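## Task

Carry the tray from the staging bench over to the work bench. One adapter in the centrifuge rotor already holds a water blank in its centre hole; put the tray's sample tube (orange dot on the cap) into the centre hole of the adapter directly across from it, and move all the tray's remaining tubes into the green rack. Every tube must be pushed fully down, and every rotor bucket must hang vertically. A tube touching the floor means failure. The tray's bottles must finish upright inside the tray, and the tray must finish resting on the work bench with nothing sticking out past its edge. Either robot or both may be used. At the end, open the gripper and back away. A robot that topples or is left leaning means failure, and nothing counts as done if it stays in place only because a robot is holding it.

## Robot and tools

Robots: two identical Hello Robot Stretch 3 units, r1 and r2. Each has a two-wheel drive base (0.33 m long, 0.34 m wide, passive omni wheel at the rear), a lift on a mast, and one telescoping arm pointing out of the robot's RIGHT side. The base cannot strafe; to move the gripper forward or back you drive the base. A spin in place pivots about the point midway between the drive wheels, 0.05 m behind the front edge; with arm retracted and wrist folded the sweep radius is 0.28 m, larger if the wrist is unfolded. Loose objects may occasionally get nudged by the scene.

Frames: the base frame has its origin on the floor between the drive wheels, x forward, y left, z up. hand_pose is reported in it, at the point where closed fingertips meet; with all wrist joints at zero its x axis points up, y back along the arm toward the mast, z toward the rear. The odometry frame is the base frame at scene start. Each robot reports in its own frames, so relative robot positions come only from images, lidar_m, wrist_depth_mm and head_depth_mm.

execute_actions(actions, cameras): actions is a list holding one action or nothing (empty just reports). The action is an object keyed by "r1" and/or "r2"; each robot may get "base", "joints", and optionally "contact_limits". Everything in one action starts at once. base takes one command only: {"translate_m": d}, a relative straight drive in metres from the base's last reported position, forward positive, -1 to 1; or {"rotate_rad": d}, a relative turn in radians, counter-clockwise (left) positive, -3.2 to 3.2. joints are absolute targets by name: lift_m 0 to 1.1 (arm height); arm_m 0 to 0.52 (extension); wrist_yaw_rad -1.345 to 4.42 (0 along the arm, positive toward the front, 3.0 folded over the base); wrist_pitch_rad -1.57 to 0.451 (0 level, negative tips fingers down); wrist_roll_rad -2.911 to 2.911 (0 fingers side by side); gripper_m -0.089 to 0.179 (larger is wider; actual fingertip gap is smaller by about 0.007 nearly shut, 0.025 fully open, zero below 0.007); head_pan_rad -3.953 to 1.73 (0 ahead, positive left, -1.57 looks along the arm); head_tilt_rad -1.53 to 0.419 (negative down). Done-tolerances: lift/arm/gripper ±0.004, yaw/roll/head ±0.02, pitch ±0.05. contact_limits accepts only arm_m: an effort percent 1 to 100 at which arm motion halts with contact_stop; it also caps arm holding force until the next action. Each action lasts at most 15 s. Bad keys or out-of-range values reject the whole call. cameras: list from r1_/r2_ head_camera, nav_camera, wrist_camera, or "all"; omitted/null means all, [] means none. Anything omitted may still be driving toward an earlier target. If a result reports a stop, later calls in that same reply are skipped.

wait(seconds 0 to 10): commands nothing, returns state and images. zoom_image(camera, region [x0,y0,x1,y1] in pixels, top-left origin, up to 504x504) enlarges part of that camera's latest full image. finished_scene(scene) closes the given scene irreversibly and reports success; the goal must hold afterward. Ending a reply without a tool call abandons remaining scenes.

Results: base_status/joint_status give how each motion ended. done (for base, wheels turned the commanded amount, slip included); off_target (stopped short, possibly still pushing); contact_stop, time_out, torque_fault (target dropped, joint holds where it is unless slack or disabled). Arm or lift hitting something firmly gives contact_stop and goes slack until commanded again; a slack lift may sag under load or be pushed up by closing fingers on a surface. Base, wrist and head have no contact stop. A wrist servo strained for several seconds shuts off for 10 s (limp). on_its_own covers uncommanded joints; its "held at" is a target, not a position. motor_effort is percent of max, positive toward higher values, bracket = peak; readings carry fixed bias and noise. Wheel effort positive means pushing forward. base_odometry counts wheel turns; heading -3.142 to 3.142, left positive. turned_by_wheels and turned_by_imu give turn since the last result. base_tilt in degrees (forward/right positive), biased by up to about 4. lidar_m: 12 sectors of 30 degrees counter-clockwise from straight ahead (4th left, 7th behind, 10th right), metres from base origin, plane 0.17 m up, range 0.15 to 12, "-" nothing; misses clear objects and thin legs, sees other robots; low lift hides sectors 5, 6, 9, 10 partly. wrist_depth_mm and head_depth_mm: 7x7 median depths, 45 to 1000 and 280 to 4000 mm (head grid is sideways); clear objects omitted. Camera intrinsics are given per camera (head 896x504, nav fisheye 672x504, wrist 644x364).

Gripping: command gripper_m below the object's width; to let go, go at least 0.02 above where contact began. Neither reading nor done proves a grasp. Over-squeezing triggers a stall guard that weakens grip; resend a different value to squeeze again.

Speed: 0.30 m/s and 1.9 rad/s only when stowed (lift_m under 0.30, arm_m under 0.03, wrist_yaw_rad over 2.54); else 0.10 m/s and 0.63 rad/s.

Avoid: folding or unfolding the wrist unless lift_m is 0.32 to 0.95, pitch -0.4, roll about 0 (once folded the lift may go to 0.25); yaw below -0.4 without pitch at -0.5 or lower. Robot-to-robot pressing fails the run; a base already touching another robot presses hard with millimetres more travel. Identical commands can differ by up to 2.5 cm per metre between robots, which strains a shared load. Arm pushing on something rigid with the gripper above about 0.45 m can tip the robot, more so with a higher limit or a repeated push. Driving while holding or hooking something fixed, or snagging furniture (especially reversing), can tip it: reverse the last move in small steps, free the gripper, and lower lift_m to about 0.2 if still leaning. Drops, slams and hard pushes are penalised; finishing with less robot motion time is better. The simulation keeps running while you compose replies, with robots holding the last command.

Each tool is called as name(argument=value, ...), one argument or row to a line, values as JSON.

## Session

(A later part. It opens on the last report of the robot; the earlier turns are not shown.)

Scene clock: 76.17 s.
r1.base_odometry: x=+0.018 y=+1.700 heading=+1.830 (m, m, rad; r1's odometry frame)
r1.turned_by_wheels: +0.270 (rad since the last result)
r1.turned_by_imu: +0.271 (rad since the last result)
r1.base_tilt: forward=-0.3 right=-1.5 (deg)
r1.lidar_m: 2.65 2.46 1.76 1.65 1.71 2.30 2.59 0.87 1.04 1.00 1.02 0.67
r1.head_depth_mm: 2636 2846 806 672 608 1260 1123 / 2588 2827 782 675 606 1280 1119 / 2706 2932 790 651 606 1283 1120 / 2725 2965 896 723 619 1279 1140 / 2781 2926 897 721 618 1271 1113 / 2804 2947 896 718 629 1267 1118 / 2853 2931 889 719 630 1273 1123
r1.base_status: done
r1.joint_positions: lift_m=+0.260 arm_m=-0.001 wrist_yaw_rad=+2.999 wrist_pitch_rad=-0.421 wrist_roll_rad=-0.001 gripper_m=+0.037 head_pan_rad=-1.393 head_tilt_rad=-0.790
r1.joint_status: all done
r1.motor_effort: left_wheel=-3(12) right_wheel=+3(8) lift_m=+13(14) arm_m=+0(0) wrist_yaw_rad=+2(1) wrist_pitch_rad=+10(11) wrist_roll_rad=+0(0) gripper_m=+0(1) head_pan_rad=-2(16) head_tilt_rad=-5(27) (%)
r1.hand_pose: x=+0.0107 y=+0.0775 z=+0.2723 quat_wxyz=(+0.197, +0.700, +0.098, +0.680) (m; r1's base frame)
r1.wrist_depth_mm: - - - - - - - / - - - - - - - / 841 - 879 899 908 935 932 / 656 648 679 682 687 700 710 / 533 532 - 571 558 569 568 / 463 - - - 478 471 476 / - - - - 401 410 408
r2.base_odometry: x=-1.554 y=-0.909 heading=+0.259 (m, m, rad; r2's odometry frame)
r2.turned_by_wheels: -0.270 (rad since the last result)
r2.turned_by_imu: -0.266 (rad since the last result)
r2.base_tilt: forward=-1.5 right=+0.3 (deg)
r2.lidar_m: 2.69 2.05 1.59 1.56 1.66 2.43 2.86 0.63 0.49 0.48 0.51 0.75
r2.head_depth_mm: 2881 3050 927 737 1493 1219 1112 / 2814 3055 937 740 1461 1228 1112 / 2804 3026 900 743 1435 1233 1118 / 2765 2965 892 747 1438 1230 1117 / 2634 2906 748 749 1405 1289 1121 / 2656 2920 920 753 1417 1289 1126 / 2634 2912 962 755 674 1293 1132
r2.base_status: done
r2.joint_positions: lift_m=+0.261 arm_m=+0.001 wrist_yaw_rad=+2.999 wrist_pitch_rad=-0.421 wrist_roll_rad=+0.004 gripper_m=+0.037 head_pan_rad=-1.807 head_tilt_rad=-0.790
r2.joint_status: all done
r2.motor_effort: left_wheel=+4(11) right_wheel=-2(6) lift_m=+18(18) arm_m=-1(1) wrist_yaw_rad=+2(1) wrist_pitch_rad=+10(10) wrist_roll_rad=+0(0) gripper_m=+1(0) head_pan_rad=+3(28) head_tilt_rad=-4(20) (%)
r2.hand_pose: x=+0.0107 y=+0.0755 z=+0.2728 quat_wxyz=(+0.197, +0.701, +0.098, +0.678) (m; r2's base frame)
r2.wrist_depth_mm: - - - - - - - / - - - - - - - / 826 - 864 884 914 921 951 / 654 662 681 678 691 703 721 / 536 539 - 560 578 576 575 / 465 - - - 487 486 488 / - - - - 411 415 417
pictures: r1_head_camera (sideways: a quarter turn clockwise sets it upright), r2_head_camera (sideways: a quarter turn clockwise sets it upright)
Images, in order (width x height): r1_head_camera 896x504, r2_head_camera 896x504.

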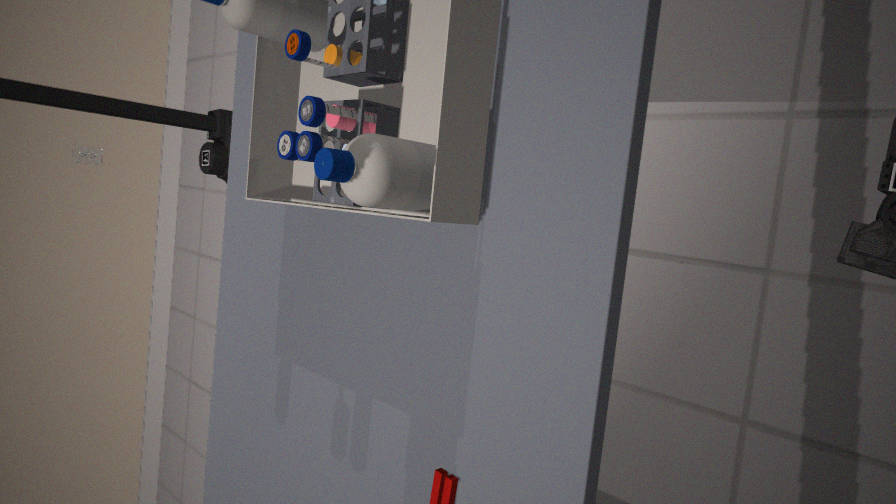

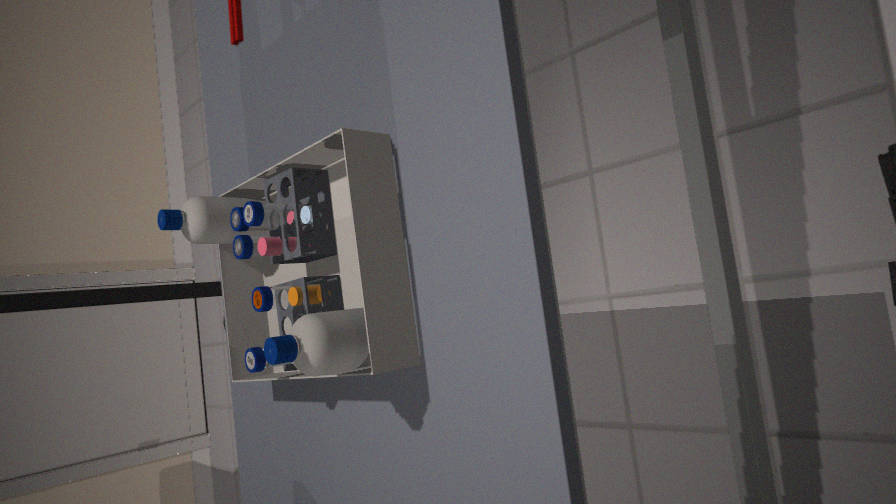

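execute_actions(
  actions=[
    {"r1":{"base":{"translate_m":-0.18},"joints":{"lift_m":0.94}},"r2":{"base":{"translate_m":-0.13},"joints":{"lift_m":0.94}}},
  ],
  cameras=[],
)

execute_actions(
  actions=[
    {"r1":{"joints":{"wrist_yaw_rad":1.2}},"r2":{"joints":{"wrist_yaw_rad":1.2}}},
  ],
  cameras=[],
)

execute_actions(
  actions=[
    {"r1":{"joints":{"lift_m":1.1,"wrist_pitch_rad":-1.0}},"r2":{"joints":{"lift_m":1.1,"wrist_pitch_rad":-1.0}}},
  ],
  cameras=[],
)

execute_actions(
  actions=[
    {"r1":{"joints":{"wrist_yaw_rad":0,"wrist_pitch_rad":-1.57,"wrist_roll_rad":1.57,"gripper_m":0.07,"head_pan_rad":-1.57,"head_tilt_rad":-0.75}},"r2":{"joints":{"wrist_yaw_rad":0,"wrist_pitch_rad":-1.57,"wrist_roll_rad":1.57,"gripper_m":0.07,"head_pan_rad":-1.57,"head_tilt_rad":-0.75}}},
  ],
  cameras=["r1_head_camera","r2_head_camera","r1_wrist_camera","r2_wrist_camera"],
)

Scene clock: 102.40 s.
r1.base_odometry: x=+0.064 y=+1.526 heading=+1.830 (m, m, rad; r1's odometry frame)
r1.turned_by_wheels: +0.000 (rad since the last result)
r1.turned_by_imu: +0.002 (rad since the last result)
r1.base_tilt: forward=-0.3 right=-1.4 (deg)
r1.lidar_m: 2.83 2.45 1.75 1.65 1.70 2.30 2.42 0.72 1.05 1.00 1.03 0.83
r1.head_depth_mm: 2644 2829 905 728 - 1242 1128 / 2661 2862 836 707 - - - / 2703 2892 802 687 - - - / 2704 2823 806 691 - 1254 1146 / 2805 2948 730 681 633 1271 1118 / 2848 2963 894 698 633 1275 1115 / 2876 2898 891 715 631 1276 1111
r1.base_status: done
r1.joint_positions: lift_m=+0.940 arm_m=-0.001 wrist_yaw_rad=+2.999 wrist_pitch_rad=-0.421 wrist_roll_rad=-0.001 gripper_m=+0.037 head_pan_rad=-1.393 head_tilt_rad=-0.790
r1.joint_status: all done
r1.motor_effort: left_wheel=-3(14) right_wheel=+3(6) lift_m=+22(21) arm_m=+0(0) wrist_yaw_rad=+1(2) wrist_pitch_rad=+11(11) wrist_roll_rad=+0(0) gripper_m=+1(0) head_pan_rad=-2(3) head_tilt_rad=-4(4) (%)
r1.hand_pose: x=+0.0107 y=+0.0775 z=+0.9518 quat_wxyz=(+0.197, +0.700, +0.098, +0.680) (m; r1's base frame)
r1.wrist_depth_mm: - - - - - - - / - - - - - - - / - - - - - - - / - - - - - - - / - - - - - - - / - - - - - - - / - - - - - - -
r2.base_odometry: x=-1.679 y=-0.942 heading=+0.260 (m, m, rad; r2's odometry frame)
r2.turned_by_wheels: +0.000 (rad since the last result)
r2.turned_by_imu: +0.000 (rad since the last result)
r2.base_tilt: forward=-1.5 right=+0.3 (deg)
r2.lidar_m: 2.57 2.06 1.59 1.57 1.67 2.44 2.73 0.62 0.48 0.47 0.50 0.73
r2.head_depth_mm: 2884 3051 932 - - 1222 1111 / 2882 3046 934 - - 1226 1116 / 2800 3007 936 - - 1217 1158 / 2740 2976 908 758 - - - / 2696 2861 885 749 - - 1133 / 2601 2865 877 738 - - 1128 / 2567 2897 738 734 673 1256 1112
r2.base_status: done
r2.joint_positions: lift_m=+0.939 arm_m=+0.001 wrist_yaw_rad=+2.999 wrist_pitch_rad=-0.420 wrist_roll_rad=+0.004 gripper_m=+0.037 head_pan_rad=-1.807 head_tilt_rad=-0.790
r2.joint_status: all done
r2.motor_effort: left_wheel=+4(11) right_wheel=-2(7) lift_m=+62(67) arm_m=-1(1) wrist_yaw_rad=+1(2) wrist_pitch_rad=+9(10) wrist_roll_rad=+0(1) gripper_m=+0(0) head_pan_rad=+3(3) head_tilt_rad=-4(3) (%)
r2.hand_pose: x=+0.0106 y=+0.0755 z=+0.9514 quat_wxyz=(+0.197, +0.701, +0.098, +0.678) (m; r2's base frame)
r2.wrist_depth_mm: - - - - - - - / - - - - - - - / - - - - - - - / - - - - - - - / - - - - - - - / - - - - - - - / - - - - - - -
pictures: none
No camera images: the call's "cameras" was empty. Leave "cameras" out to get every camera's image.

Scene clock: 104.30 s.
r1.base_odometry: x=+0.064 y=+1.526 heading=+1.830 (m, m, rad; r1's odometry frame)
r1.turned_by_wheels: +0.000 (rad since the last result)
r1.turned_by_imu: +0.000 (rad since the last result)
r1.base_tilt: forward=-0.2 right=-1.3 (deg)
r1.lidar_m: 2.83 2.45 1.75 1.65 1.70 2.30 2.42 0.72 1.05 1.00 1.03 0.83
r1.head_depth_mm: 2637 2844 905 745 - - 1123 / 2631 2876 835 704 - - 1121 / 2713 2910 806 678 619 - 1124 / 2674 2834 806 683 627 1201 1123 / 2773 2947 730 677 - 1230 1120 / 2833 2914 894 699 646 1252 1119 / 2915 2916 894 716 624 1267 1117
r1.base_status: not commanded
r1.joint_positions: lift_m=+0.940 arm_m=-0.001 wrist_yaw_rad=+1.202 wrist_pitch_rad=-0.421 wrist_roll_rad=-0.001 gripper_m=+0.037 head_pan_rad=-1.393 head_tilt_rad=-0.790
r1.joint_status: all done
r1.motor_effort: left_wheel=-3(3) right_wheel=+3(3) lift_m=+21(22) arm_m=+0(0) wrist_yaw_rad=-2(5) wrist_pitch_rad=+11(10) wrist_roll_rad=+0(0) gripper_m=+0(0) head_pan_rad=-2(2) head_tilt_rad=-6(5) (%)
r1.hand_pose: x=+0.1876 y=-0.2251 z=+0.9518 quat_wxyz=(+0.654, +0.513, -0.486, +0.270) (m; r1's base frame)
r1.wrist_depth_mm: - - - - - - - / - - - - - - - / - - - 702 703 732 739 / - - - 541 543 551 293 / - - - 719 442 374 308 / - - - - 375 358 318 / - - - - 325 321 302
r2.base_odometry: x=-1.679 y=-0.942 heading=+0.260 (m, m, rad; r2's odometry frame)
r2.turned_by_wheels: +0.000 (rad since the last result)
r2.turned_by_imu: +0.000 (rad since the last result)
r2.base_tilt: forward=-1.5 right=+0.3 (deg)
r2.lidar_m: 2.57 2.06 1.59 1.57 1.67 2.44 2.73 0.62 0.48 0.47 0.50 0.73
r2.head_depth_mm: 2915 3061 928 - - 1224 1110 / 2846 3082 932 - - 1229 1114 / 2798 3029 941 - - 1206 1117 / 2754 2964 906 766 - - 1117 / 2675 2908 884 748 1405 - 1115 / 2515 2889 872 736 671 - 1119 / 2581 2906 735 734 657 - 1121
r2.base_status: not commanded
r2.joint_positions: lift_m=+0.939 arm_m=+0.001 wrist_yaw_rad=+1.202 wrist_pitch_rad=-0.420 wrist_roll_rad=+0.004 gripper_m=+0.037 head_pan_rad=-1.807 head_tilt_rad=-0.790
r2.joint_status: all done
r2.motor_effort: left_wheel=+4(4) right_wheel=-2(2) lift_m=+62(62) arm_m=-1(1) wrist_yaw_rad=-4(3) wrist_pitch_rad=+10(10) wrist_roll_rad=+0(1) gripper_m=+0(0) head_pan_rad=+3(3) head_tilt_rad=-3(3) (%)
r2.hand_pose: x=+0.1876 y=-0.2271 z=+0.9514 quat_wxyz=(+0.653, +0.513, -0.488, +0.268) (m; r2's base frame)
r2.wrist_depth_mm: - - - - - - - / - - - - - - - / - - - - 709 727 699 / - - - - 580 552 558 / - - - - 488 457 455 / - - - - - 391 384 / - - - - - 353 330
pictures: none
No camera images: the call's "cameras" was empty. Leave "cameras" out to get every camera's image.

Scene clock: 106.60 s.
r1.base_odometry: x=+0.064 y=+1.526 heading=+1.830 (m, m, rad; r1's odometry frame)
r1.turned_by_wheels: +0.000 (rad since the last result)
r1.turned_by_imu: +0.001 (rad since the last result)
r1.base_tilt: forward=-0.4 right=-1.5 (deg)
r1.lidar_m: 2.83 2.46 1.75 1.65 1.70 2.29 2.42 0.72 1.05 1.00 1.03 0.83
r1.head_depth_mm: 2650 - - - - 1264 1126 / 2687 2937 747 - - 1283 1119 / 2716 2928 838 - 580 1282 1126 / 2716 2822 - 675 - 1283 1119 / 2740 3054 - 680 633 1265 1118 / 2835 2947 - 700 617 1252 1119 / 2847 2931 889 719 632 1266 1115
r1.base_status: not commanded
r1.joint_positions: lift_m=+1.100 arm_m=-0.001 wrist_yaw_rad=+1.202 wrist_pitch_rad=-1.004 wrist_roll_rad=-0.001 gripper_m=+0.037 head_pan_rad=-1.393 head_tilt_rad=-0.790
r1.joint_status: all done
r1.motor_effort: left_wheel=-3(3) right_wheel=+3(3) lift_m=+22(24) arm_m=+0(0) wrist_yaw_rad=-2(3) wrist_pitch_rad=+2(10) wrist_roll_rad=+0(1) gripper_m=+0(1) head_pan_rad=-2(3) head_tilt_rad=-6(4) (%)
r1.hand_pose: x=+0.0879 y=-0.1867 z=+1.0093 quat_wxyz=(+0.704, +0.631, -0.318, +0.070) (m; r1's base frame)
r1.wrist_depth_mm: - - - 551 561 572 520 / - - - 523 520 406 412 / - - - - 481 444 485 / - - - - 455 446 462 / - - - - 426 426 418 / - - - - 410 408 402 / - - - - - 383 384
r2.base_odometry: x=-1.679 y=-0.942 heading=+0.260 (m, m, rad; r2's odometry frame)
r2.turned_by_wheels: +0.000 (rad since the last result)
r2.turned_by_imu: +0.000 (rad since the last result)
r2.base_tilt: forward=-1.5 right=+0.3 (deg)
r2.lidar_m: 2.57 2.06 1.60 1.57 1.67 2.44 2.73 0.62 0.47 0.47 0.50 0.73
r2.head_depth_mm: - - - 736 1453 1217 1105 / - - - 698 1458 1228 1115 / - - - - 1400 1229 1115 / - - - - - 1253 1121 / - - - - - 1289 1125 / 2691 - 851 - - 1289 1124 / 2619 2935 716 714 656 1071 1112
r2.base_status: not commanded
r2.joint_positions: lift_m=+1.099 arm_m=+0.001 wrist_yaw_rad=+1.202 wrist_pitch_rad=-1.004 wrist_roll_rad=+0.004 gripper_m=+0.037 head_pan_rad=-1.807 head_tilt_rad=-0.790
r2.joint_status: all done
r2.motor_effort: left_wheel=+4(4) right_wheel=-2(2) lift_m=+62(67) arm_m=-1(1) wrist_yaw_rad=-3(2) wrist_pitch_rad=+2(8) wrist_roll_rad=+0(1) gripper_m=+0(0) head_pan_rad=+3(3) head_tilt_rad=-4(2) (%)
r2.hand_pose: x=+0.0878 y=-0.1887 z=+1.0081 quat_wxyz=(+0.703, +0.631, -0.320, +0.068) (m; r2's base frame)
r2.wrist_depth_mm: - - - - 565 548 552 / - - - - - 521 512 / - - - - - 479 479 / - - - - - 457 451 / - - - - - 433 424 / - - - - - - 399 / - - - - - - 380
pictures: none
No camera images: the call's "cameras" was empty. Leave "cameras" out to get every camera's image.

Scene clock: 108.20 s.
r1.base_odometry: x=+0.064 y=+1.526 heading=+1.830 (m, m, rad; r1's odometry frame)
r1.turned_by_wheels: +0.000 (rad since the last result)
r1.turned_by_imu: +0.000 (rad since the last result)
r1.base_tilt: forward=-0.2 right=-1.4 (deg)
r1.lidar_m: 2.83 2.45 1.75 1.65 1.70 2.29 2.42 0.72 1.05 1.00 1.03 0.83
r1.head_depth_mm: - - - - - 1270 1144 / - - - - - - 1121 / 2755 - - - - - - / 2712 2959 834 775 - 1240 1132 / 2634 2894 927 769 - 1244 1133 / 2654 2995 772 672 619 1266 1134 / 2682 2920 943 682 616 1267 1133
r1.base_status: not commanded
r1.joint_positions: lift_m=+1.100 arm_m=-0.001 wrist_yaw_rad=+0.002 wrist_pitch_rad=-1.551 wrist_roll_rad=+1.566 gripper_m=+0.070 head_pan_rad=-1.563 head_tilt_rad=-0.755
r1.joint_status: all done
joint sent to its limit — the command would take r1.wrist_pitch_rad past its lower limit, so that joint was sent only as far as its limit.
r1.motor_effort: left_wheel=-3(3) right_wheel=+3(3) lift_m=+22(22) arm_m=+0(0) wrist_yaw_rad=-2(3) wrist_pitch_rad=-5(5) wrist_roll_rad=+1(1) gripper_m=+0(80) head_pan_rad=-3(15) head_tilt_rad=+3(9) (%)
r1.hand_pose: x=-0.0216 y=-0.1248 z=+0.9818 quat_wxyz=(+0.003, +0.002, -0.714, -0.701) (m; r1's base frame)
r1.wrist_depth_mm: 342 - - - - - - / 351 - - - - - - / 363 377 - - - - - / 374 384 - - - - - / 388 394 - - - - - / 398 404 - - - - - / 408 420 - - - - -
r2.base_odometry: x=-1.679 y=-0.942 heading=+0.260 (m, m, rad; r2's odometry frame)
r2.turned_by_wheels: +0.000 (rad since the last result)
r2.turned_by_imu: +0.000 (rad since the last result)
r2.base_tilt: forward=-1.5 right=+0.2 (deg)
r2.lidar_m: 2.58 2.06 1.60 1.57 1.67 2.43 2.73 0.62 0.48 0.47 0.50 0.73
r2.head_depth_mm: - - - - - 1252 1103 / - - - - - - - / - - - - - - 1128 / 2639 2950 916 766 - 1078 1129 / 2728 3007 759 770 681 1287 1140 / 2784 3066 1017 785 736 1311 1143 / 2749 3106 1022 789 1446 1317 1143
r2.base_status: not commanded
r2.joint_positions: lift_m=+1.099 arm_m=+0.001 wrist_yaw_rad=+0.002 wrist_pitch_rad=-1.561 wrist_roll_rad=+1.564 gripper_m=+0.070 head_pan_rad=-1.577 head_tilt_rad=-0.754
r2.joint_status: all done
r2.motor_effort: left_wheel=+4(4) right_wheel=-2(2) lift_m=+62(62) arm_m=-1(1) wrist_yaw_rad=-3(2) wrist_pitch_rad=-5(5) wrist_roll_rad=+3(3) gripper_m=+0(80) head_pan_rad=+3(21) head_tilt_rad=+2(5) (%)
r2.hand_pose: x=-0.0216 y=-0.1245 z=+0.9808 quat_wxyz=(+0.004, +0.003, -0.710, -0.704) (m; r2's base frame)
r2.wrist_depth_mm: 356 - - - - - - / 369 - - - - - - / 376 - - - - - - / 392 - - - - - - / 404 - - - - - - / 418 - - - - - - / 428 - - - - - -
pictures: r1_head_camera (sideways: a quarter turn clockwise sets it upright), r1_wrist_camera, r2_head_camera (sideways: a quarter turn clockwise sets it upright), r2_wrist_camera
Images, in order (width x height): r1_head_camera 896x504, r1_wrist_camera 644x364, r2_head_camera 896x504, r2_wrist_camera 644x364.

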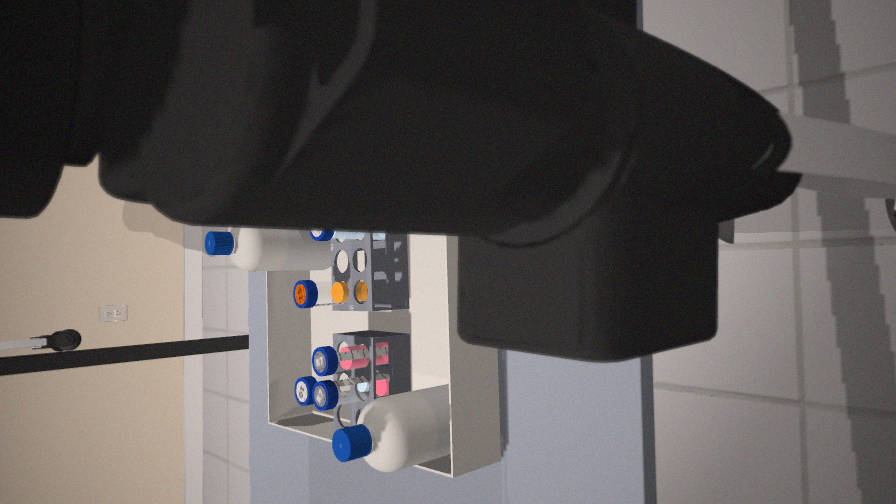

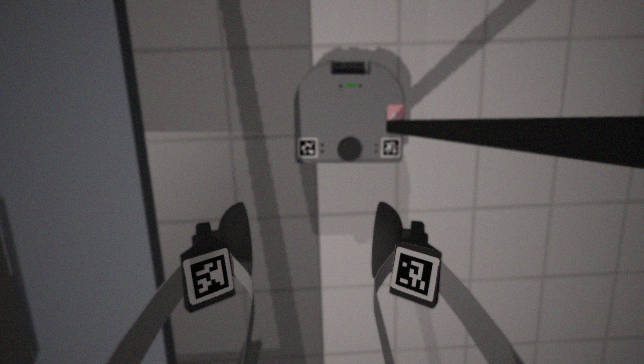

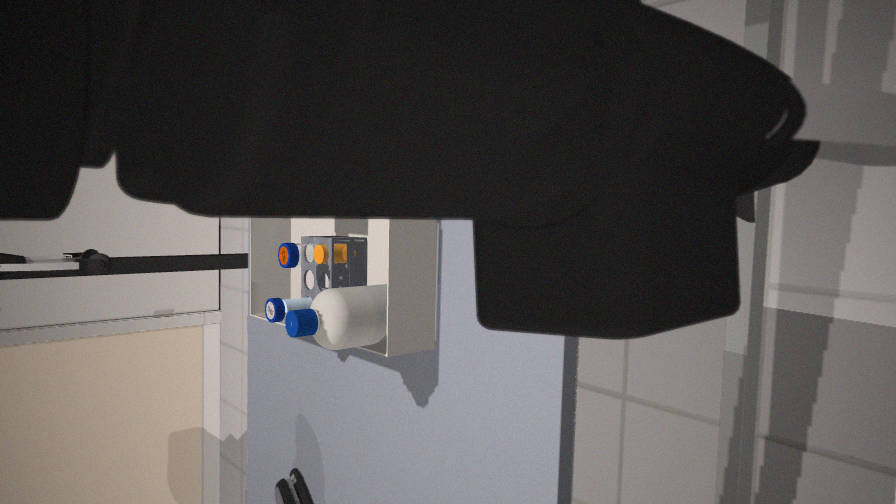

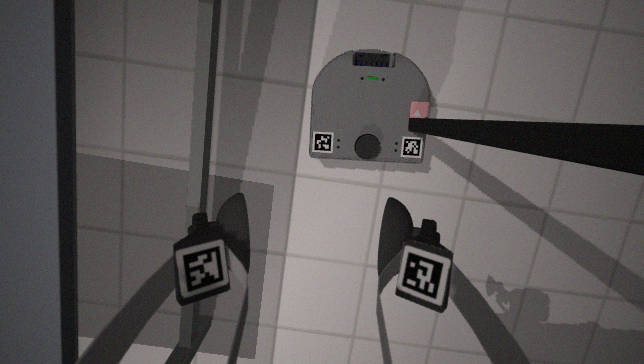

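execute_actions(
  actions=[
    {"r1":{"base":{"rotate_rad":0.025}},"r2":{"base":{"rotate_rad":-0.043}}},
  ],
  cameras=[],
)

execute_actions(
  actions=[
    {"r1":{"joints":{"arm_m":0.33}},"r2":{"base":{"translate_m":-0.08},"joints":{"arm_m":0.35}}},
  ],
  cameras=["r1_head_camera","r2_head_camera","r1_wrist_camera","r2_wrist_camera"],
)

Scene clock: 120.63 s.
r1.base_odometry: x=+0.064 y=+1.526 heading=+1.855 (m, m, rad; r1's odometry frame)
r1.turned_by_wheels: +0.025 (rad since the last result)
r1.turned_by_imu: +0.026 (rad since the last result)
r1.base_tilt: forward=-0.2 right=-1.4 (deg)
r1.lidar_m: 2.83 2.39 1.74 1.65 1.71 2.35 2.42 0.72 1.04 1.00 1.04 0.83
r1.head_depth_mm: - - - - - 1281 1137 / - - - - - - 1114 / 2749 - - - - - - / 2692 2959 841 776 - 1248 1135 / 2633 2915 929 766 - 1244 1126 / 2676 3008 803 657 617 1270 1124 / 2721 2951 948 704 618 1256 1126
r1.base_status: done
r1.joint_positions: lift_m=+1.100 arm_m=-0.001 wrist_yaw_rad=+0.002 wrist_pitch_rad=-1.551 wrist_roll_rad=+1.566 gripper_m=+0.070 head_pan_rad=-1.563 head_tilt_rad=-0.754
r1.joint_status: not commanded
r1.motor_effort: left_wheel=-4(9) right_wheel=+4(7) lift_m=+22(22) arm_m=+0(0) wrist_yaw_rad=-2(2) wrist_pitch_rad=-5(5) wrist_roll_rad=+2(1) gripper_m=+1(1) head_pan_rad=-3(2) head_tilt_rad=+1(2) (%)
r1.hand_pose: x=-0.0216 y=-0.1248 z=+0.9818 quat_wxyz=(+0.003, +0.002, -0.714, -0.701) (m; r1's base frame)
r1.wrist_depth_mm: 342 - - - - - - / 352 374 - - - - - / 362 373 - - - - - / 374 382 - - - - - / 385 391 - - - - - / 397 399 - - - - - / 413 420 - - - - -
r2.base_odometry: x=-1.679 y=-0.942 heading=+0.217 (m, m, rad; r2's odometry frame)
r2.turned_by_wheels: -0.043 (rad since the last result)
r2.turned_by_imu: -0.042 (rad since the last result)
r2.base_tilt: forward=-1.5 right=+0.2 (deg)
r2.lidar_m: 2.55 2.14 1.61 1.57 1.64 2.32 2.72 0.64 0.48 0.47 0.49 0.70
r2.head_depth_mm: - - - - - 1168 1125 / - - - - - - - / - - - - - - 1137 / 2684 2987 912 762 - 1077 1134 / 2640 2958 890 767 683 1287 1135 / 2675 3033 1014 784 694 1316 1141 / 2717 3045 1026 788 697 1317 1145
r2.base_status: done
r2.joint_positions: lift_m=+1.099 arm_m=+0.001 wrist_yaw_rad=+0.002 wrist_pitch_rad=-1.561 wrist_roll_rad=+1.564 gripper_m=+0.070 head_pan_rad=-1.577 head_tilt_rad=-0.754
r2.joint_status: not commanded
r2.motor_effort: left_wheel=+4(8) right_wheel=-2(5) lift_m=+62(62) arm_m=-1(1) wrist_yaw_rad=-3(3) wrist_pitch_rad=-5(5) wrist_roll_rad=+3(3) gripper_m=+1(0) head_pan_rad=+3(3) head_tilt_rad=+1(2) (%)
r2.hand_pose: x=-0.0216 y=-0.1245 z=+0.9808 quat_wxyz=(+0.004, +0.003, -0.710, -0.704) (m; r2's base frame)
r2.wrist_depth_mm: 360 - - - - - - / 366 - - - - - - / 380 - - - - - - / 388 - - - - - - / 401 - - - - - - / 415 - - - - - - / 431 - - - - - -
pictures: none
No camera images: the call's "cameras" was empty. Leave "cameras" out to get every camera's image.

Scene clock: 124.40 s.
r1.base_odometry: x=+0.064 y=+1.526 heading=+1.855 (m, m, rad; r1's odometry frame)
r1.turned_by_wheels: +0.000 (rad since the last result)
r1.turned_by_imu: +0.001 (rad since the last result)
r1.base_tilt: forward=-0.2 right=-1.5 (deg)
r1.lidar_m: 2.83 2.39 1.73 1.65 1.71 2.35 2.41 0.72 1.04 1.00 1.04 0.83
r1.head_depth_mm: 2741 2983 955 755 622 1301 1134 / 2723 3010 954 753 622 1273 1126 / 2714 2989 955 709 620 1273 1128 / 2638 2911 844 689 619 1272 1127 / 2720 2959 928 684 619 1273 1136 / 1418 2895 802 656 617 1267 1127 / 2716 2992 940 706 617 1273 1129
r1.base_status: not commanded
r1.joint_positions: lift_m=+1.100 arm_m=+0.330 wrist_yaw_rad=+0.000 wrist_pitch_rad=-1.552 wrist_roll_rad=+1.567 gripper_m=+0.070 head_pan_rad=-1.563 head_tilt_rad=-0.754
r1.joint_status: all done
r1.motor_effort: left_wheel=-4(4) right_wheel=+3(4) lift_m=+22(22) arm_m=+3(5) wrist_yaw_rad=+0(2) wrist_pitch_rad=-5(5) wrist_roll_rad=+1(2) gripper_m=+0(0) head_pan_rad=-3(3) head_tilt_rad=+2(2) (%)
r1.hand_pose: x=-0.0215 y=-0.4550 z=+0.9818 quat_wxyz=(+0.002, +0.001, -0.713, -0.701) (m; r1's base frame)
r1.wrist_depth_mm: 340 344 347 352 358 - - / 351 355 358 360 366 - - / 356 360 365 375 378 - - / 310 368 376 385 393 - - / 319 377 387 397 - - - / 390 365 394 411 - - - / 400 364 349 428 - - -
r2.base_odometry: x=-1.757 y=-0.960 heading=+0.217 (m, m, rad; r2's odometry frame)
r2.turned_by_wheels: +0.000 (rad since the last result)
r2.turned_by_imu: +0.000 (rad since the last result)
r2.base_tilt: forward=-1.6 right=+0.3 (deg)
r2.lidar_m: 2.62 2.14 1.62 1.57 1.65 2.33 2.65 0.64 0.48 0.46 0.49 0.69
r2.head_depth_mm: 2704 2994 985 767 679 1293 1129 / 2739 3027 994 769 681 1301 1130 / - 3058 999 774 685 1299 1129 / 2653 3003 908 753 689 1298 1132 / 2594 2962 894 754 691 1321 1138 / 2629 3007 860 760 693 1310 1141 / 2715 3056 1022 787 697 1317 1142
r2.base_status: done
r2.joint_positions: lift_m=+1.099 arm_m=+0.350 wrist_yaw_rad=+0.000 wrist_pitch_rad=-1.561 wrist_roll_rad=+1.566 gripper_m=+0.070 head_pan_rad=-1.577 head_tilt_rad=-0.754
r2.joint_status: all done
r2.motor_effort: left_wheel=+4(5) right_wheel=-2(5) lift_m=+62(62) arm_m=+2(3) wrist_yaw_rad=-1(3) wrist_pitch_rad=-4(5) wrist_roll_rad=+2(3) gripper_m=+1(1) head_pan_rad=+3(3) head_tilt_rad=+1(1) (%)
r2.hand_pose: x=-0.0215 y=-0.4727 z=+0.9808 quat_wxyz=(+0.002, +0.002, -0.710, -0.704) (m; r2's base frame)
r2.wrist_depth_mm: 350 351 348 347 - - - / 364 358 359 359 - - - / 371 370 372 371 - - - / 378 379 386 382 - - - / 395 389 395 392 - - - / 403 406 413 409 - - - / 411 368 428 426 - - -
pictures: r1_head_camera (sideways: a quarter turn clockwise sets it upright), r1_wrist_camera, r2_head_camera (sideways: a quarter turn clockwise sets it upright), r2_wrist_camera
Images, in order (width x height): r1_head_camera 896x504, r1_wrist_camera 644x364, r2_head_camera 896x504, r2_wrist_camera 644x364.

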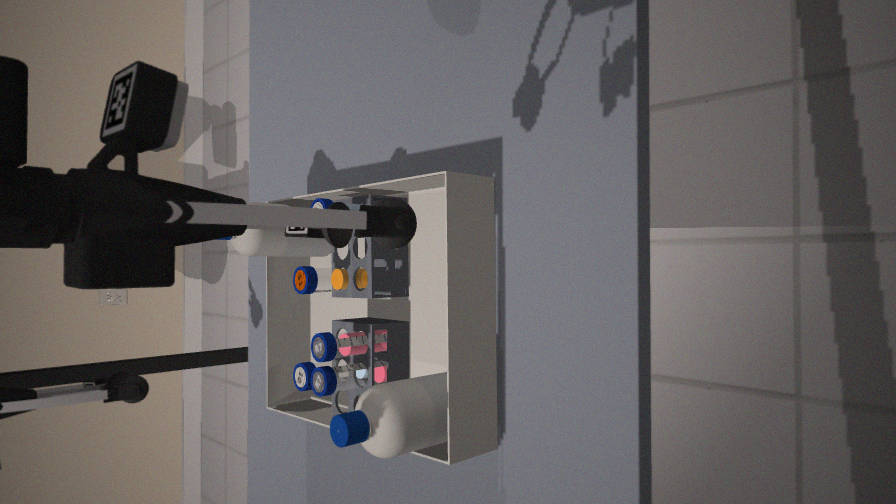

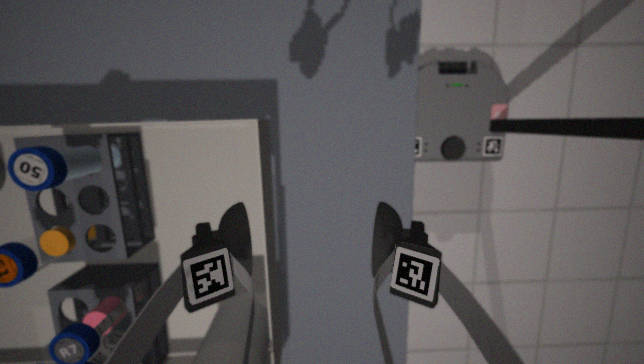

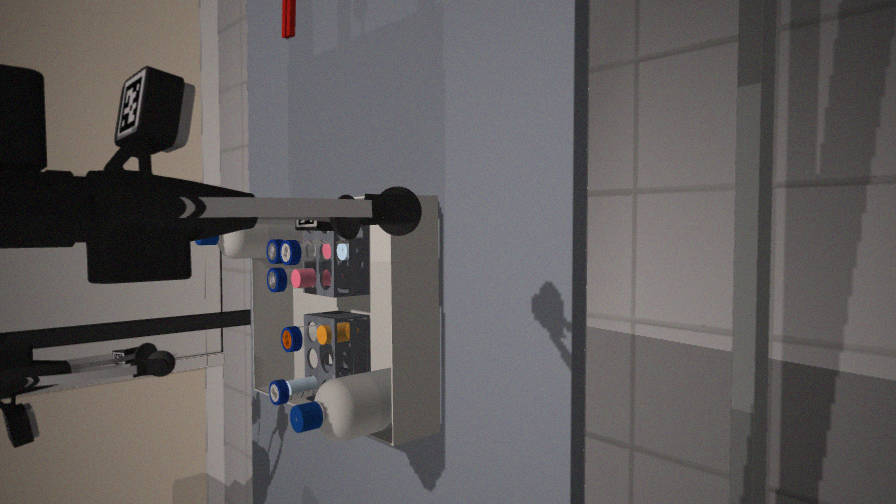

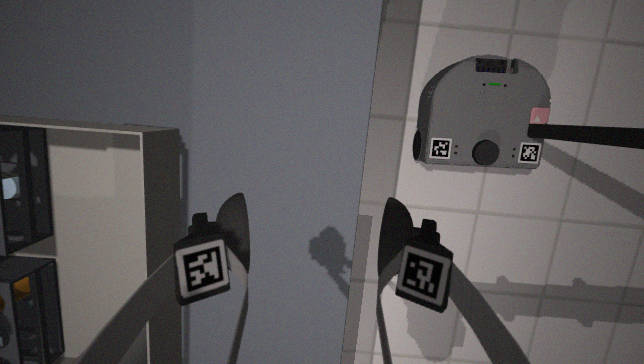

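execute_actions(
  actions=[
    {"r1":{"base":{"translate_m":0.13},"joints":{"arm_m":0.372}},"r2":{"base":{"translate_m":0.13},"joints":{"arm_m":0.46}}},
  ],
  cameras=["r1_head_camera","r2_head_camera","r1_wrist_camera","r2_wrist_camera"],
)

Scene clock: 135.87 s.
r1.base_odometry: x=+0.028 y=+1.651 heading=+1.855 (m, m, rad; r1's odometry frame)
r1.turned_by_wheels: +0.000 (rad since the last result)
r1.turned_by_imu: +0.001 (rad since the last result)
r1.base_tilt: forward=-0.2 right=-1.3 (deg)
r1.lidar_m: 2.70 2.39 1.73 1.65 1.71 2.36 2.55 0.83 1.04 1.00 1.03 0.72
r1.head_depth_mm: 2699 2994 959 731 621 1276 1138 / 2666 2999 848 688 620 1270 1143 / 2691 2976 874 690 621 1281 1129 / 1374 2882 783 677 619 1264 1134 / 2711 2922 930 678 618 1265 1135 / 2747 2972 947 747 618 1267 1127 / 2689 2969 944 747 618 1270 1130
r1.base_status: done
r1.joint_positions: lift_m=+1.100 arm_m=+0.372 wrist_yaw_rad=+0.000 wrist_pitch_rad=-1.552 wrist_roll_rad=+1.567 gripper_m=+0.070 head_pan_rad=-1.563 head_tilt_rad=-0.754
r1.joint_status: all done
r1.motor_effort: left_wheel=-3(6) right_wheel=+3(8) lift_m=+22(22) arm_m=+4(2) wrist_yaw_rad=+0(0) wrist_pitch_rad=-5(4) wrist_roll_rad=+1(1) gripper_m=+1(0) head_pan_rad=-3(3) head_tilt_rad=+1(3) (%)
r1.hand_pose: x=-0.0215 y=-0.4970 z=+0.9818 quat_wxyz=(+0.002, +0.001, -0.713, -0.701) (m; r1's base frame)
r1.wrist_depth_mm: 289 288 345 352 354 - - / 319 324 356 362 366 - - / 357 356 364 375 379 - - / 368 312 379 387 389 - - / 377 320 319 394 406 - - / 361 332 236 413 - - - / 413 411 419 429 436 - -
r2.base_odometry: x=-1.630 y=-0.932 heading=+0.217 (m, m, rad; r2's odometry frame)
r2.turned_by_wheels: +0.000 (rad since the last result)
r2.turned_by_imu: +0.000 (rad since the last result)
r2.base_tilt: forward=-1.6 right=+0.3 (deg)
r2.lidar_m: 2.49 2.14 1.61 1.57 1.65 2.32 2.78 0.64 0.48 0.47 0.49 0.70
r2.head_depth_mm: 2676 2966 981 765 680 1297 1125 / 2679 2994 934 746 682 1304 1129 / 1721 2921 881 748 686 1305 1129 / 2651 3038 912 752 689 1309 1131 / 2716 2998 897 756 689 1311 1135 / 2719 3039 1012 785 695 1317 1141 / 2749 3027 1017 788 695 1331 1141
r2.base_status: done
r2.joint_positions: lift_m=+1.099 arm_m=+0.460 wrist_yaw_rad=+0.000 wrist_pitch_rad=-1.562 wrist_roll_rad=+1.566 gripper_m=+0.070 head_pan_rad=-1.577 head_tilt_rad=-0.754
r2.joint_status: all done
r2.motor_effort: left_wheel=+3(7) right_wheel=-2(3) lift_m=+62(62) arm_m=+2(1) wrist_yaw_rad=-2(1) wrist_pitch_rad=-4(4) wrist_roll_rad=+2(3) gripper_m=+0(0) head_pan_rad=+2(3) head_tilt_rad=+1(2) (%)
r2.hand_pose: x=-0.0215 y=-0.5827 z=+0.9808 quat_wxyz=(+0.002, +0.002, -0.710, -0.704) (m; r2's base frame)
r2.wrist_depth_mm: 292 344 347 348 347 - - / 302 353 356 360 358 - - / 369 370 363 369 369 - - / 316 371 376 378 381 - - / 332 383 379 397 389 - - / 337 356 324 408 410 - - / 422 221 427 425 425 - -
pictures: r1_head_camera (sideways: a quarter turn clockwise sets it upright), r1_wrist_camera, r2_head_camera (sideways: a quarter turn clockwise sets it upright), r2_wrist_camera
Images, in order (width x height): r1_head_camera 896x504, r1_wrist_camera 644x364, r2_head_camera 896x504, r2_wrist_camera 644x364.

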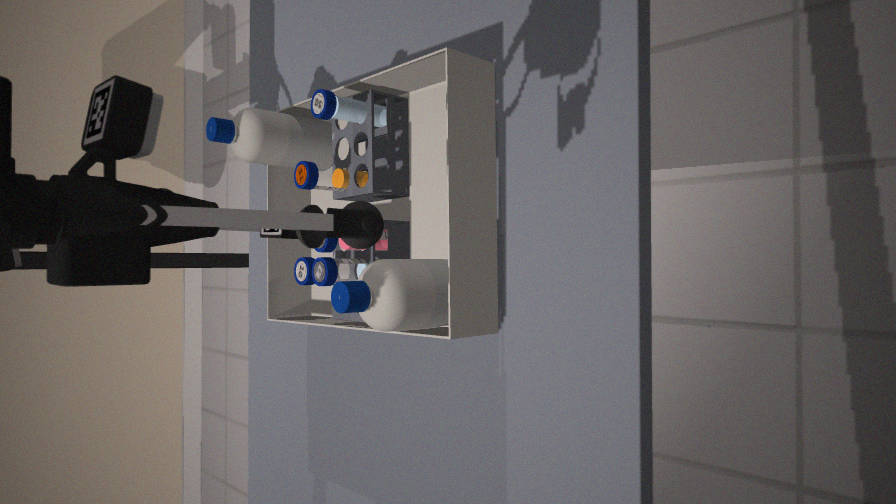

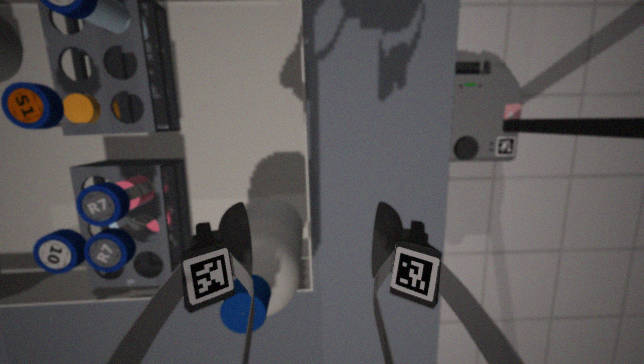

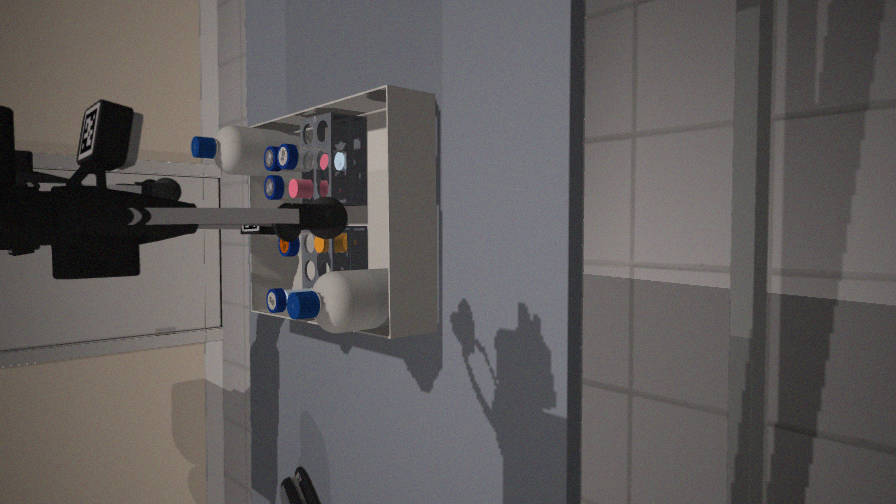

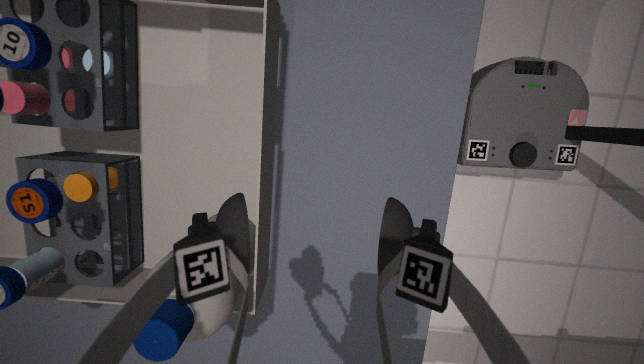

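execute_actions(
  actions=[
    {"r1":{"base":{"translate_m":-0.08},"joints":{"arm_m":0.372}},"r2":{"base":{"translate_m":-0.08},"joints":{"arm_m":0.5}}},
  ],
  cameras=["r1_wrist_camera","r2_wrist_camera"],
)

execute_actions(
  actions=[
    {"r1":{"joints":{"lift_m":1.0}},"r2":{"joints":{"lift_m":1.0}}},
  ],
  cameras=["r1_wrist_camera","r2_wrist_camera"],
)

Scene clock: 148.77 s.
r1.base_odometry: x=+0.050 y=+1.574 heading=+1.855 (m, m, rad; r1's odometry frame)
r1.turned_by_wheels: +0.000 (rad since the last result)
r1.turned_by_imu: +0.001 (rad since the last result)
r1.base_tilt: forward=-0.3 right=-1.4 (deg)
r1.lidar_m: 2.78 2.39 1.73 1.65 1.71 2.35 2.47 0.76 1.04 1.00 1.04 0.79
r1.head_depth_mm: 2721 2957 958 753 621 1279 1128 / 2639 3072 961 732 621 1270 1130 / 2701 2956 828 692 622 1279 1132 / 2601 2951 909 687 620 1274 1131 / 2623 2912 806 678 620 1271 1128 / 2724 2964 924 672 619 1272 1128 / 2716 2982 942 746 618 1271 1132
r1.base_status: done
r1.joint_positions: lift_m=+1.100 arm_m=+0.372 wrist_yaw_rad=+0.000 wrist_pitch_rad=-1.552 wrist_roll_rad=+1.567 gripper_m=+0.070 head_pan_rad=-1.563 head_tilt_rad=-0.754
r1.joint_status: all done
r1.motor_effort: left_wheel=-3(9) right_wheel=+3(4) lift_m=+22(22) arm_m=+4(5) wrist_yaw_rad=-1(0) wrist_pitch_rad=-4(5) wrist_roll_rad=+0(1) gripper_m=+0(0) head_pan_rad=-2(2) head_tilt_rad=+2(2) (%)
r1.hand_pose: x=-0.0215 y=-0.4970 z=+0.9818 quat_wxyz=(+0.002, +0.001, -0.713, -0.701) (m; r1's base frame)
r1.wrist_depth_mm: 341 342 345 353 355 - - / 344 327 353 361 367 - - / 344 305 367 373 377 - - / 337 322 379 384 393 - - / 379 352 388 395 406 - - / 392 292 338 408 - - - / 353 347 284 424 437 - -
r2.base_odometry: x=-1.709 y=-0.949 heading=+0.217 (m, m, rad; r2's odometry frame)
r2.turned_by_wheels: +0.000 (rad since the last result)
r2.turned_by_imu: +0.000 (rad since the last result)
r2.base_tilt: forward=-1.4 right=+0.3 (deg)
r2.lidar_m: 2.58 2.14 1.61 1.57 1.65 2.32 2.69 0.64 0.48 0.47 0.49 0.69
r2.head_depth_mm: 2697 2986 986 766 680 1295 1124 / 2651 2989 990 770 684 1301 1125 / 2644 2920 911 750 684 1304 1133 / 2546 2939 909 751 687 1308 1130 / 901 3000 891 755 693 1313 1136 / 2727 3016 937 763 693 1313 1141 / 2715 3032 1021 787 696 1317 1145
r2.base_status: done
r2.joint_positions: lift_m=+1.099 arm_m=+0.500 wrist_yaw_rad=+0.000 wrist_pitch_rad=-1.562 wrist_roll_rad=+1.566 gripper_m=+0.070 head_pan_rad=-1.577 head_tilt_rad=-0.754
r2.joint_status: all done
r2.motor_effort: left_wheel=+3(5) right_wheel=-2(6) lift_m=+62(62) arm_m=+2(2) wrist_yaw_rad=+0(1) wrist_pitch_rad=-4(4) wrist_roll_rad=+2(2) gripper_m=+1(0) head_pan_rad=+2(3) head_tilt_rad=+1(1) (%)
r2.hand_pose: x=-0.0215 y=-0.6227 z=+0.9808 quat_wxyz=(+0.002, +0.002, -0.710, -0.704) (m; r2's base frame)
r2.wrist_depth_mm: 350 348 349 345 347 350 - / 342 345 359 359 353 357 - / 308 314 370 368 365 368 - / 261 322 381 380 379 - - / 392 359 389 394 394 - - / 407 331 398 407 410 - - / 367 366 308 418 421 - -
pictures: r1_wrist_camera, r2_wrist_camera
Images, in order (width x height): r1_wrist_camera 644x364, r2_wrist_camera 644x364.

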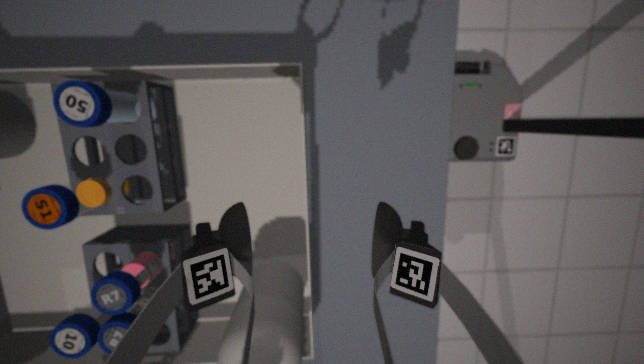

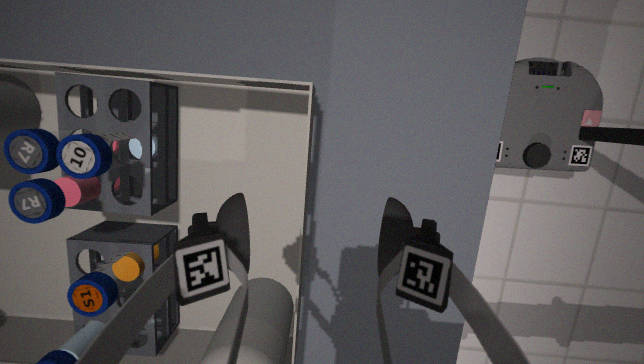

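Scene clock: 150.50 s.
r1.base_odometry: x=+0.050 y=+1.574 heading=+1.855 (m, m, rad; r1's odometry frame)
r1.turned_by_wheels: +0.000 (rad since the last result)
r1.turned_by_imu: +0.000 (rad since the last result)
r1.base_tilt: forward=-0.4 right=-1.4 (deg)
r1.lidar_m: 2.78 2.39 1.73 1.65 1.71 2.35 2.47 0.76 1.04 1.00 1.03 0.79
r1.head_depth_mm: - 2967 957 756 623 1288 1134 / - 3052 936 729 619 1276 1134 / - - 807 689 619 1282 1129 / 2665 2949 878 688 620 1280 1135 / 743 2902 808 678 620 1269 1127 / 2654 2949 929 676 617 1257 1122 / 2680 2966 946 747 616 1273 1133
r1.base_status: not commanded
r1.joint_positions: lift_m=+1.000 arm_m=+0.372 wrist_yaw_rad=+0.000 wrist_pitch_rad=-1.552 wrist_roll_rad=+1.567 gripper_m=+0.070 head_pan_rad=-1.563 head_tilt_rad=-0.754
r1.joint_status: all done
r1.motor_effort: left_wheel=-3(3) right_wheel=+3(3) lift_m=+14(20) arm_m=+4(4) wrist_yaw_rad=-1(1) wrist_pitch_rad=-4(5) wrist_roll_rad=+1(0) gripper_m=+0(1) head_pan_rad=-2(3) head_tilt_rad=+2(3) (%)
r1.hand_pose: x=-0.0215 y=-0.4970 z=+0.8823 quat_wxyz=(+0.002, +0.001, -0.713, -0.701) (m; r1's base frame)
r1.wrist_depth_mm: 246 249 251 255 260 265 - / 202 255 259 265 267 271 - / 204 262 268 272 277 280 - / 213 271 276 282 286 - - / 219 283 284 290 295 - - / 241 271 298 300 - - - / 217 282 283 311 316 - -
r2.base_odometry: x=-1.709 y=-0.949 heading=+0.217 (m, m, rad; r2's odometry frame)
r2.turned_by_wheels: +0.000 (rad since the last result)
r2.turned_by_imu: +0.000 (rad since the last result)
r2.base_tilt: forward=-1.5 right=+0.3 (deg)
r2.lidar_m: 2.58 2.14 1.61 1.57 1.65 2.33 2.70 0.64 0.48 0.47 0.49 0.69
r2.head_depth_mm: - 3030 984 766 678 1296 1126 / - 2994 989 770 682 1294 1124 / - 2943 910 749 685 1299 1132 / 2623 1656 912 754 687 1304 1130 / 839 2965 890 756 692 1313 1134 / 2721 3051 941 761 695 1320 1139 / 2716 3005 1022 785 696 1320 1143
r2.base_status: not commanded
r2.joint_positions: lift_m=+1.001 arm_m=+0.500 wrist_yaw_rad=+0.000 wrist_pitch_rad=-1.562 wrist_roll_rad=+1.566 gripper_m=+0.070 head_pan_rad=-1.577 head_tilt_rad=-0.754
r2.joint_status: all done
r2.motor_effort: left_wheel=+3(3) right_wheel=-2(2) lift_m=+17(61) arm_m=+2(2) wrist_yaw_rad=-1(1) wrist_pitch_rad=-4(4) wrist_roll_rad=+2(3) gripper_m=+0(0) head_pan_rad=+3(3) head_tilt_rad=+1(1) (%)
r2.hand_pose: x=-0.0215 y=-0.6227 z=+0.8830 quat_wxyz=(+0.002, +0.002, -0.710, -0.704) (m; r2's base frame)
r2.wrist_depth_mm: 257 258 256 256 256 254 958 / 219 260 262 263 265 262 264 / 214 269 270 272 272 273 272 / 243 277 279 279 281 277 - / 253 286 287 288 287 288 - / 249 285 300 298 301 299 - / 241 310 303 309 308 - -
pictures: r1_wrist_camera, r2_wrist_camera
Images, in order (width x height): r1_wrist_camera 644x364, r2_wrist_camera 644x364.

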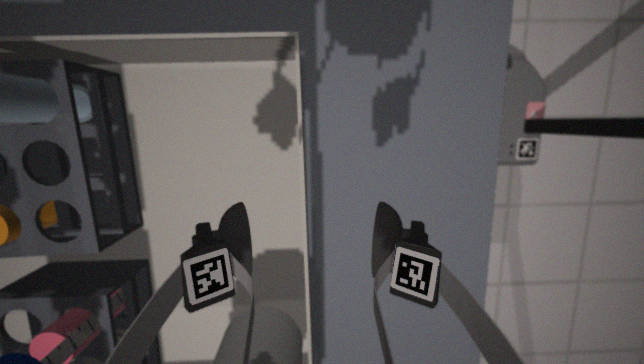

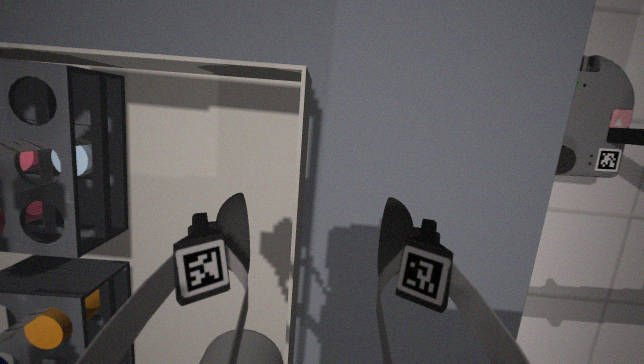

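execute_actions(
  actions=[
    {"r2":{"base":{"rotate_rad":-0.05}}},
  ],
  cameras=["r2_wrist_camera"],
)

Scene clock: 155.90 s.
r1.base_odometry: x=+0.050 y=+1.574 heading=+1.855 (m, m, rad; r1's odometry frame)
r1.turned_by_wheels: +0.000 (rad since the last result)
r1.turned_by_imu: +0.001 (rad since the last result)
r1.base_tilt: forward=-0.2 right=-1.3 (deg)
r1.lidar_m: 2.78 2.40 1.74 1.65 1.71 2.35 2.47 0.76 1.04 1.00 1.03 0.79
r1.head_depth_mm: - 2956 955 756 623 1278 1131 / - 3012 934 732 624 1279 1136 / - - 803 689 619 1268 1129 / 2676 3050 882 689 620 1267 1128 / 1343 1638 806 678 619 1275 1127 / 746 3014 926 679 619 1267 1122 / 2695 2934 943 746 618 1265 1124
r1.base_status: not commanded
r1.joint_positions: lift_m=+1.000 arm_m=+0.372 wrist_yaw_rad=+0.000 wrist_pitch_rad=-1.552 wrist_roll_rad=+1.567 gripper_m=+0.070 head_pan_rad=-1.563 head_tilt_rad=-0.754
r1.joint_status: not commanded
r1.motor_effort: left_wheel=-3(3) right_wheel=+3(3) lift_m=+14(14) arm_m=+3(3) wrist_yaw_rad=+0(0) wrist_pitch_rad=-4(5) wrist_roll_rad=+1(1) gripper_m=+1(1) head_pan_rad=-3(2) head_tilt_rad=+1(1) (%)
r1.hand_pose: x=-0.0215 y=-0.4970 z=+0.8823 quat_wxyz=(+0.002, +0.001, -0.713, -0.701) (m; r1's base frame)
r1.wrist_depth_mm: 246 249 251 256 261 265 - / 202 255 260 265 268 272 - / 204 263 267 271 276 279 - / 212 271 277 282 286 - - / 219 281 283 292 295 - - / 241 271 299 300 - - - / 216 282 284 309 316 - -
r2.base_odometry: x=-1.709 y=-0.949 heading=+0.168 (m, m, rad; r2's odometry frame)
r2.turned_by_wheels: -0.050 (rad since the last result)
r2.turned_by_imu: -0.049 (rad since the last result)
r2.base_tilt: forward=-1.5 right=+0.3 (deg)
r2.lidar_m: 2.58 2.25 1.63 1.57 1.63 2.21 2.70 0.67 0.48 0.47 0.48 0.66
r2.head_depth_mm: 2607 3053 984 765 681 1299 1121 / - 3010 992 769 680 1297 1127 / - 2956 958 756 683 1304 1127 / 2689 2940 890 752 687 1310 1134 / 867 2942 895 756 692 1310 1133 / 2587 2992 738 754 694 1312 1140 / 2679 3017 1022 787 698 1322 1122
r2.base_status: done
r2.joint_positions: lift_m=+1.001 arm_m=+0.500 wrist_yaw_rad=+0.000 wrist_pitch_rad=-1.562 wrist_roll_rad=+1.566 gripper_m=+0.070 head_pan_rad=-1.577 head_tilt_rad=-0.754
r2.joint_status: not commanded
r2.motor_effort: left_wheel=+3(11) right_wheel=-2(8) lift_m=+18(18) arm_m=+2(2) wrist_yaw_rad=-1(1) wrist_pitch_rad=-4(4) wrist_roll_rad=+3(2) gripper_m=+1(1) head_pan_rad=+3(3) head_tilt_rad=+1(2) (%)
r2.hand_pose: x=-0.0215 y=-0.6227 z=+0.8830 quat_wxyz=(+0.002, +0.002, -0.710, -0.704) (m; r2's base frame)
r2.wrist_depth_mm: 259 259 257 256 256 255 960 / 267 264 265 263 264 264 969 / 217 270 269 270 272 271 - / 221 278 279 278 280 276 - / 229 286 286 290 287 289 - / 235 292 300 300 300 299 - / 251 307 308 307 310 314 -
pictures: r2_wrist_camera
Images, in order (width x height): r2_wrist_camera 644x364.

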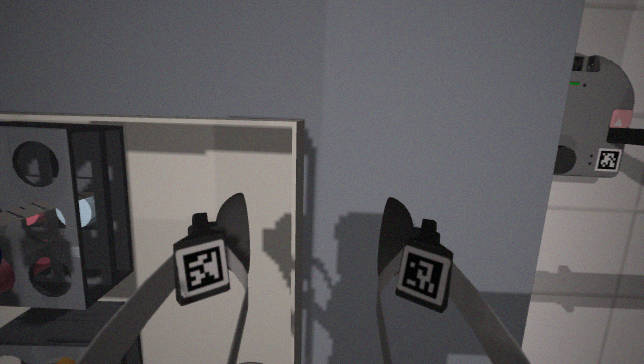

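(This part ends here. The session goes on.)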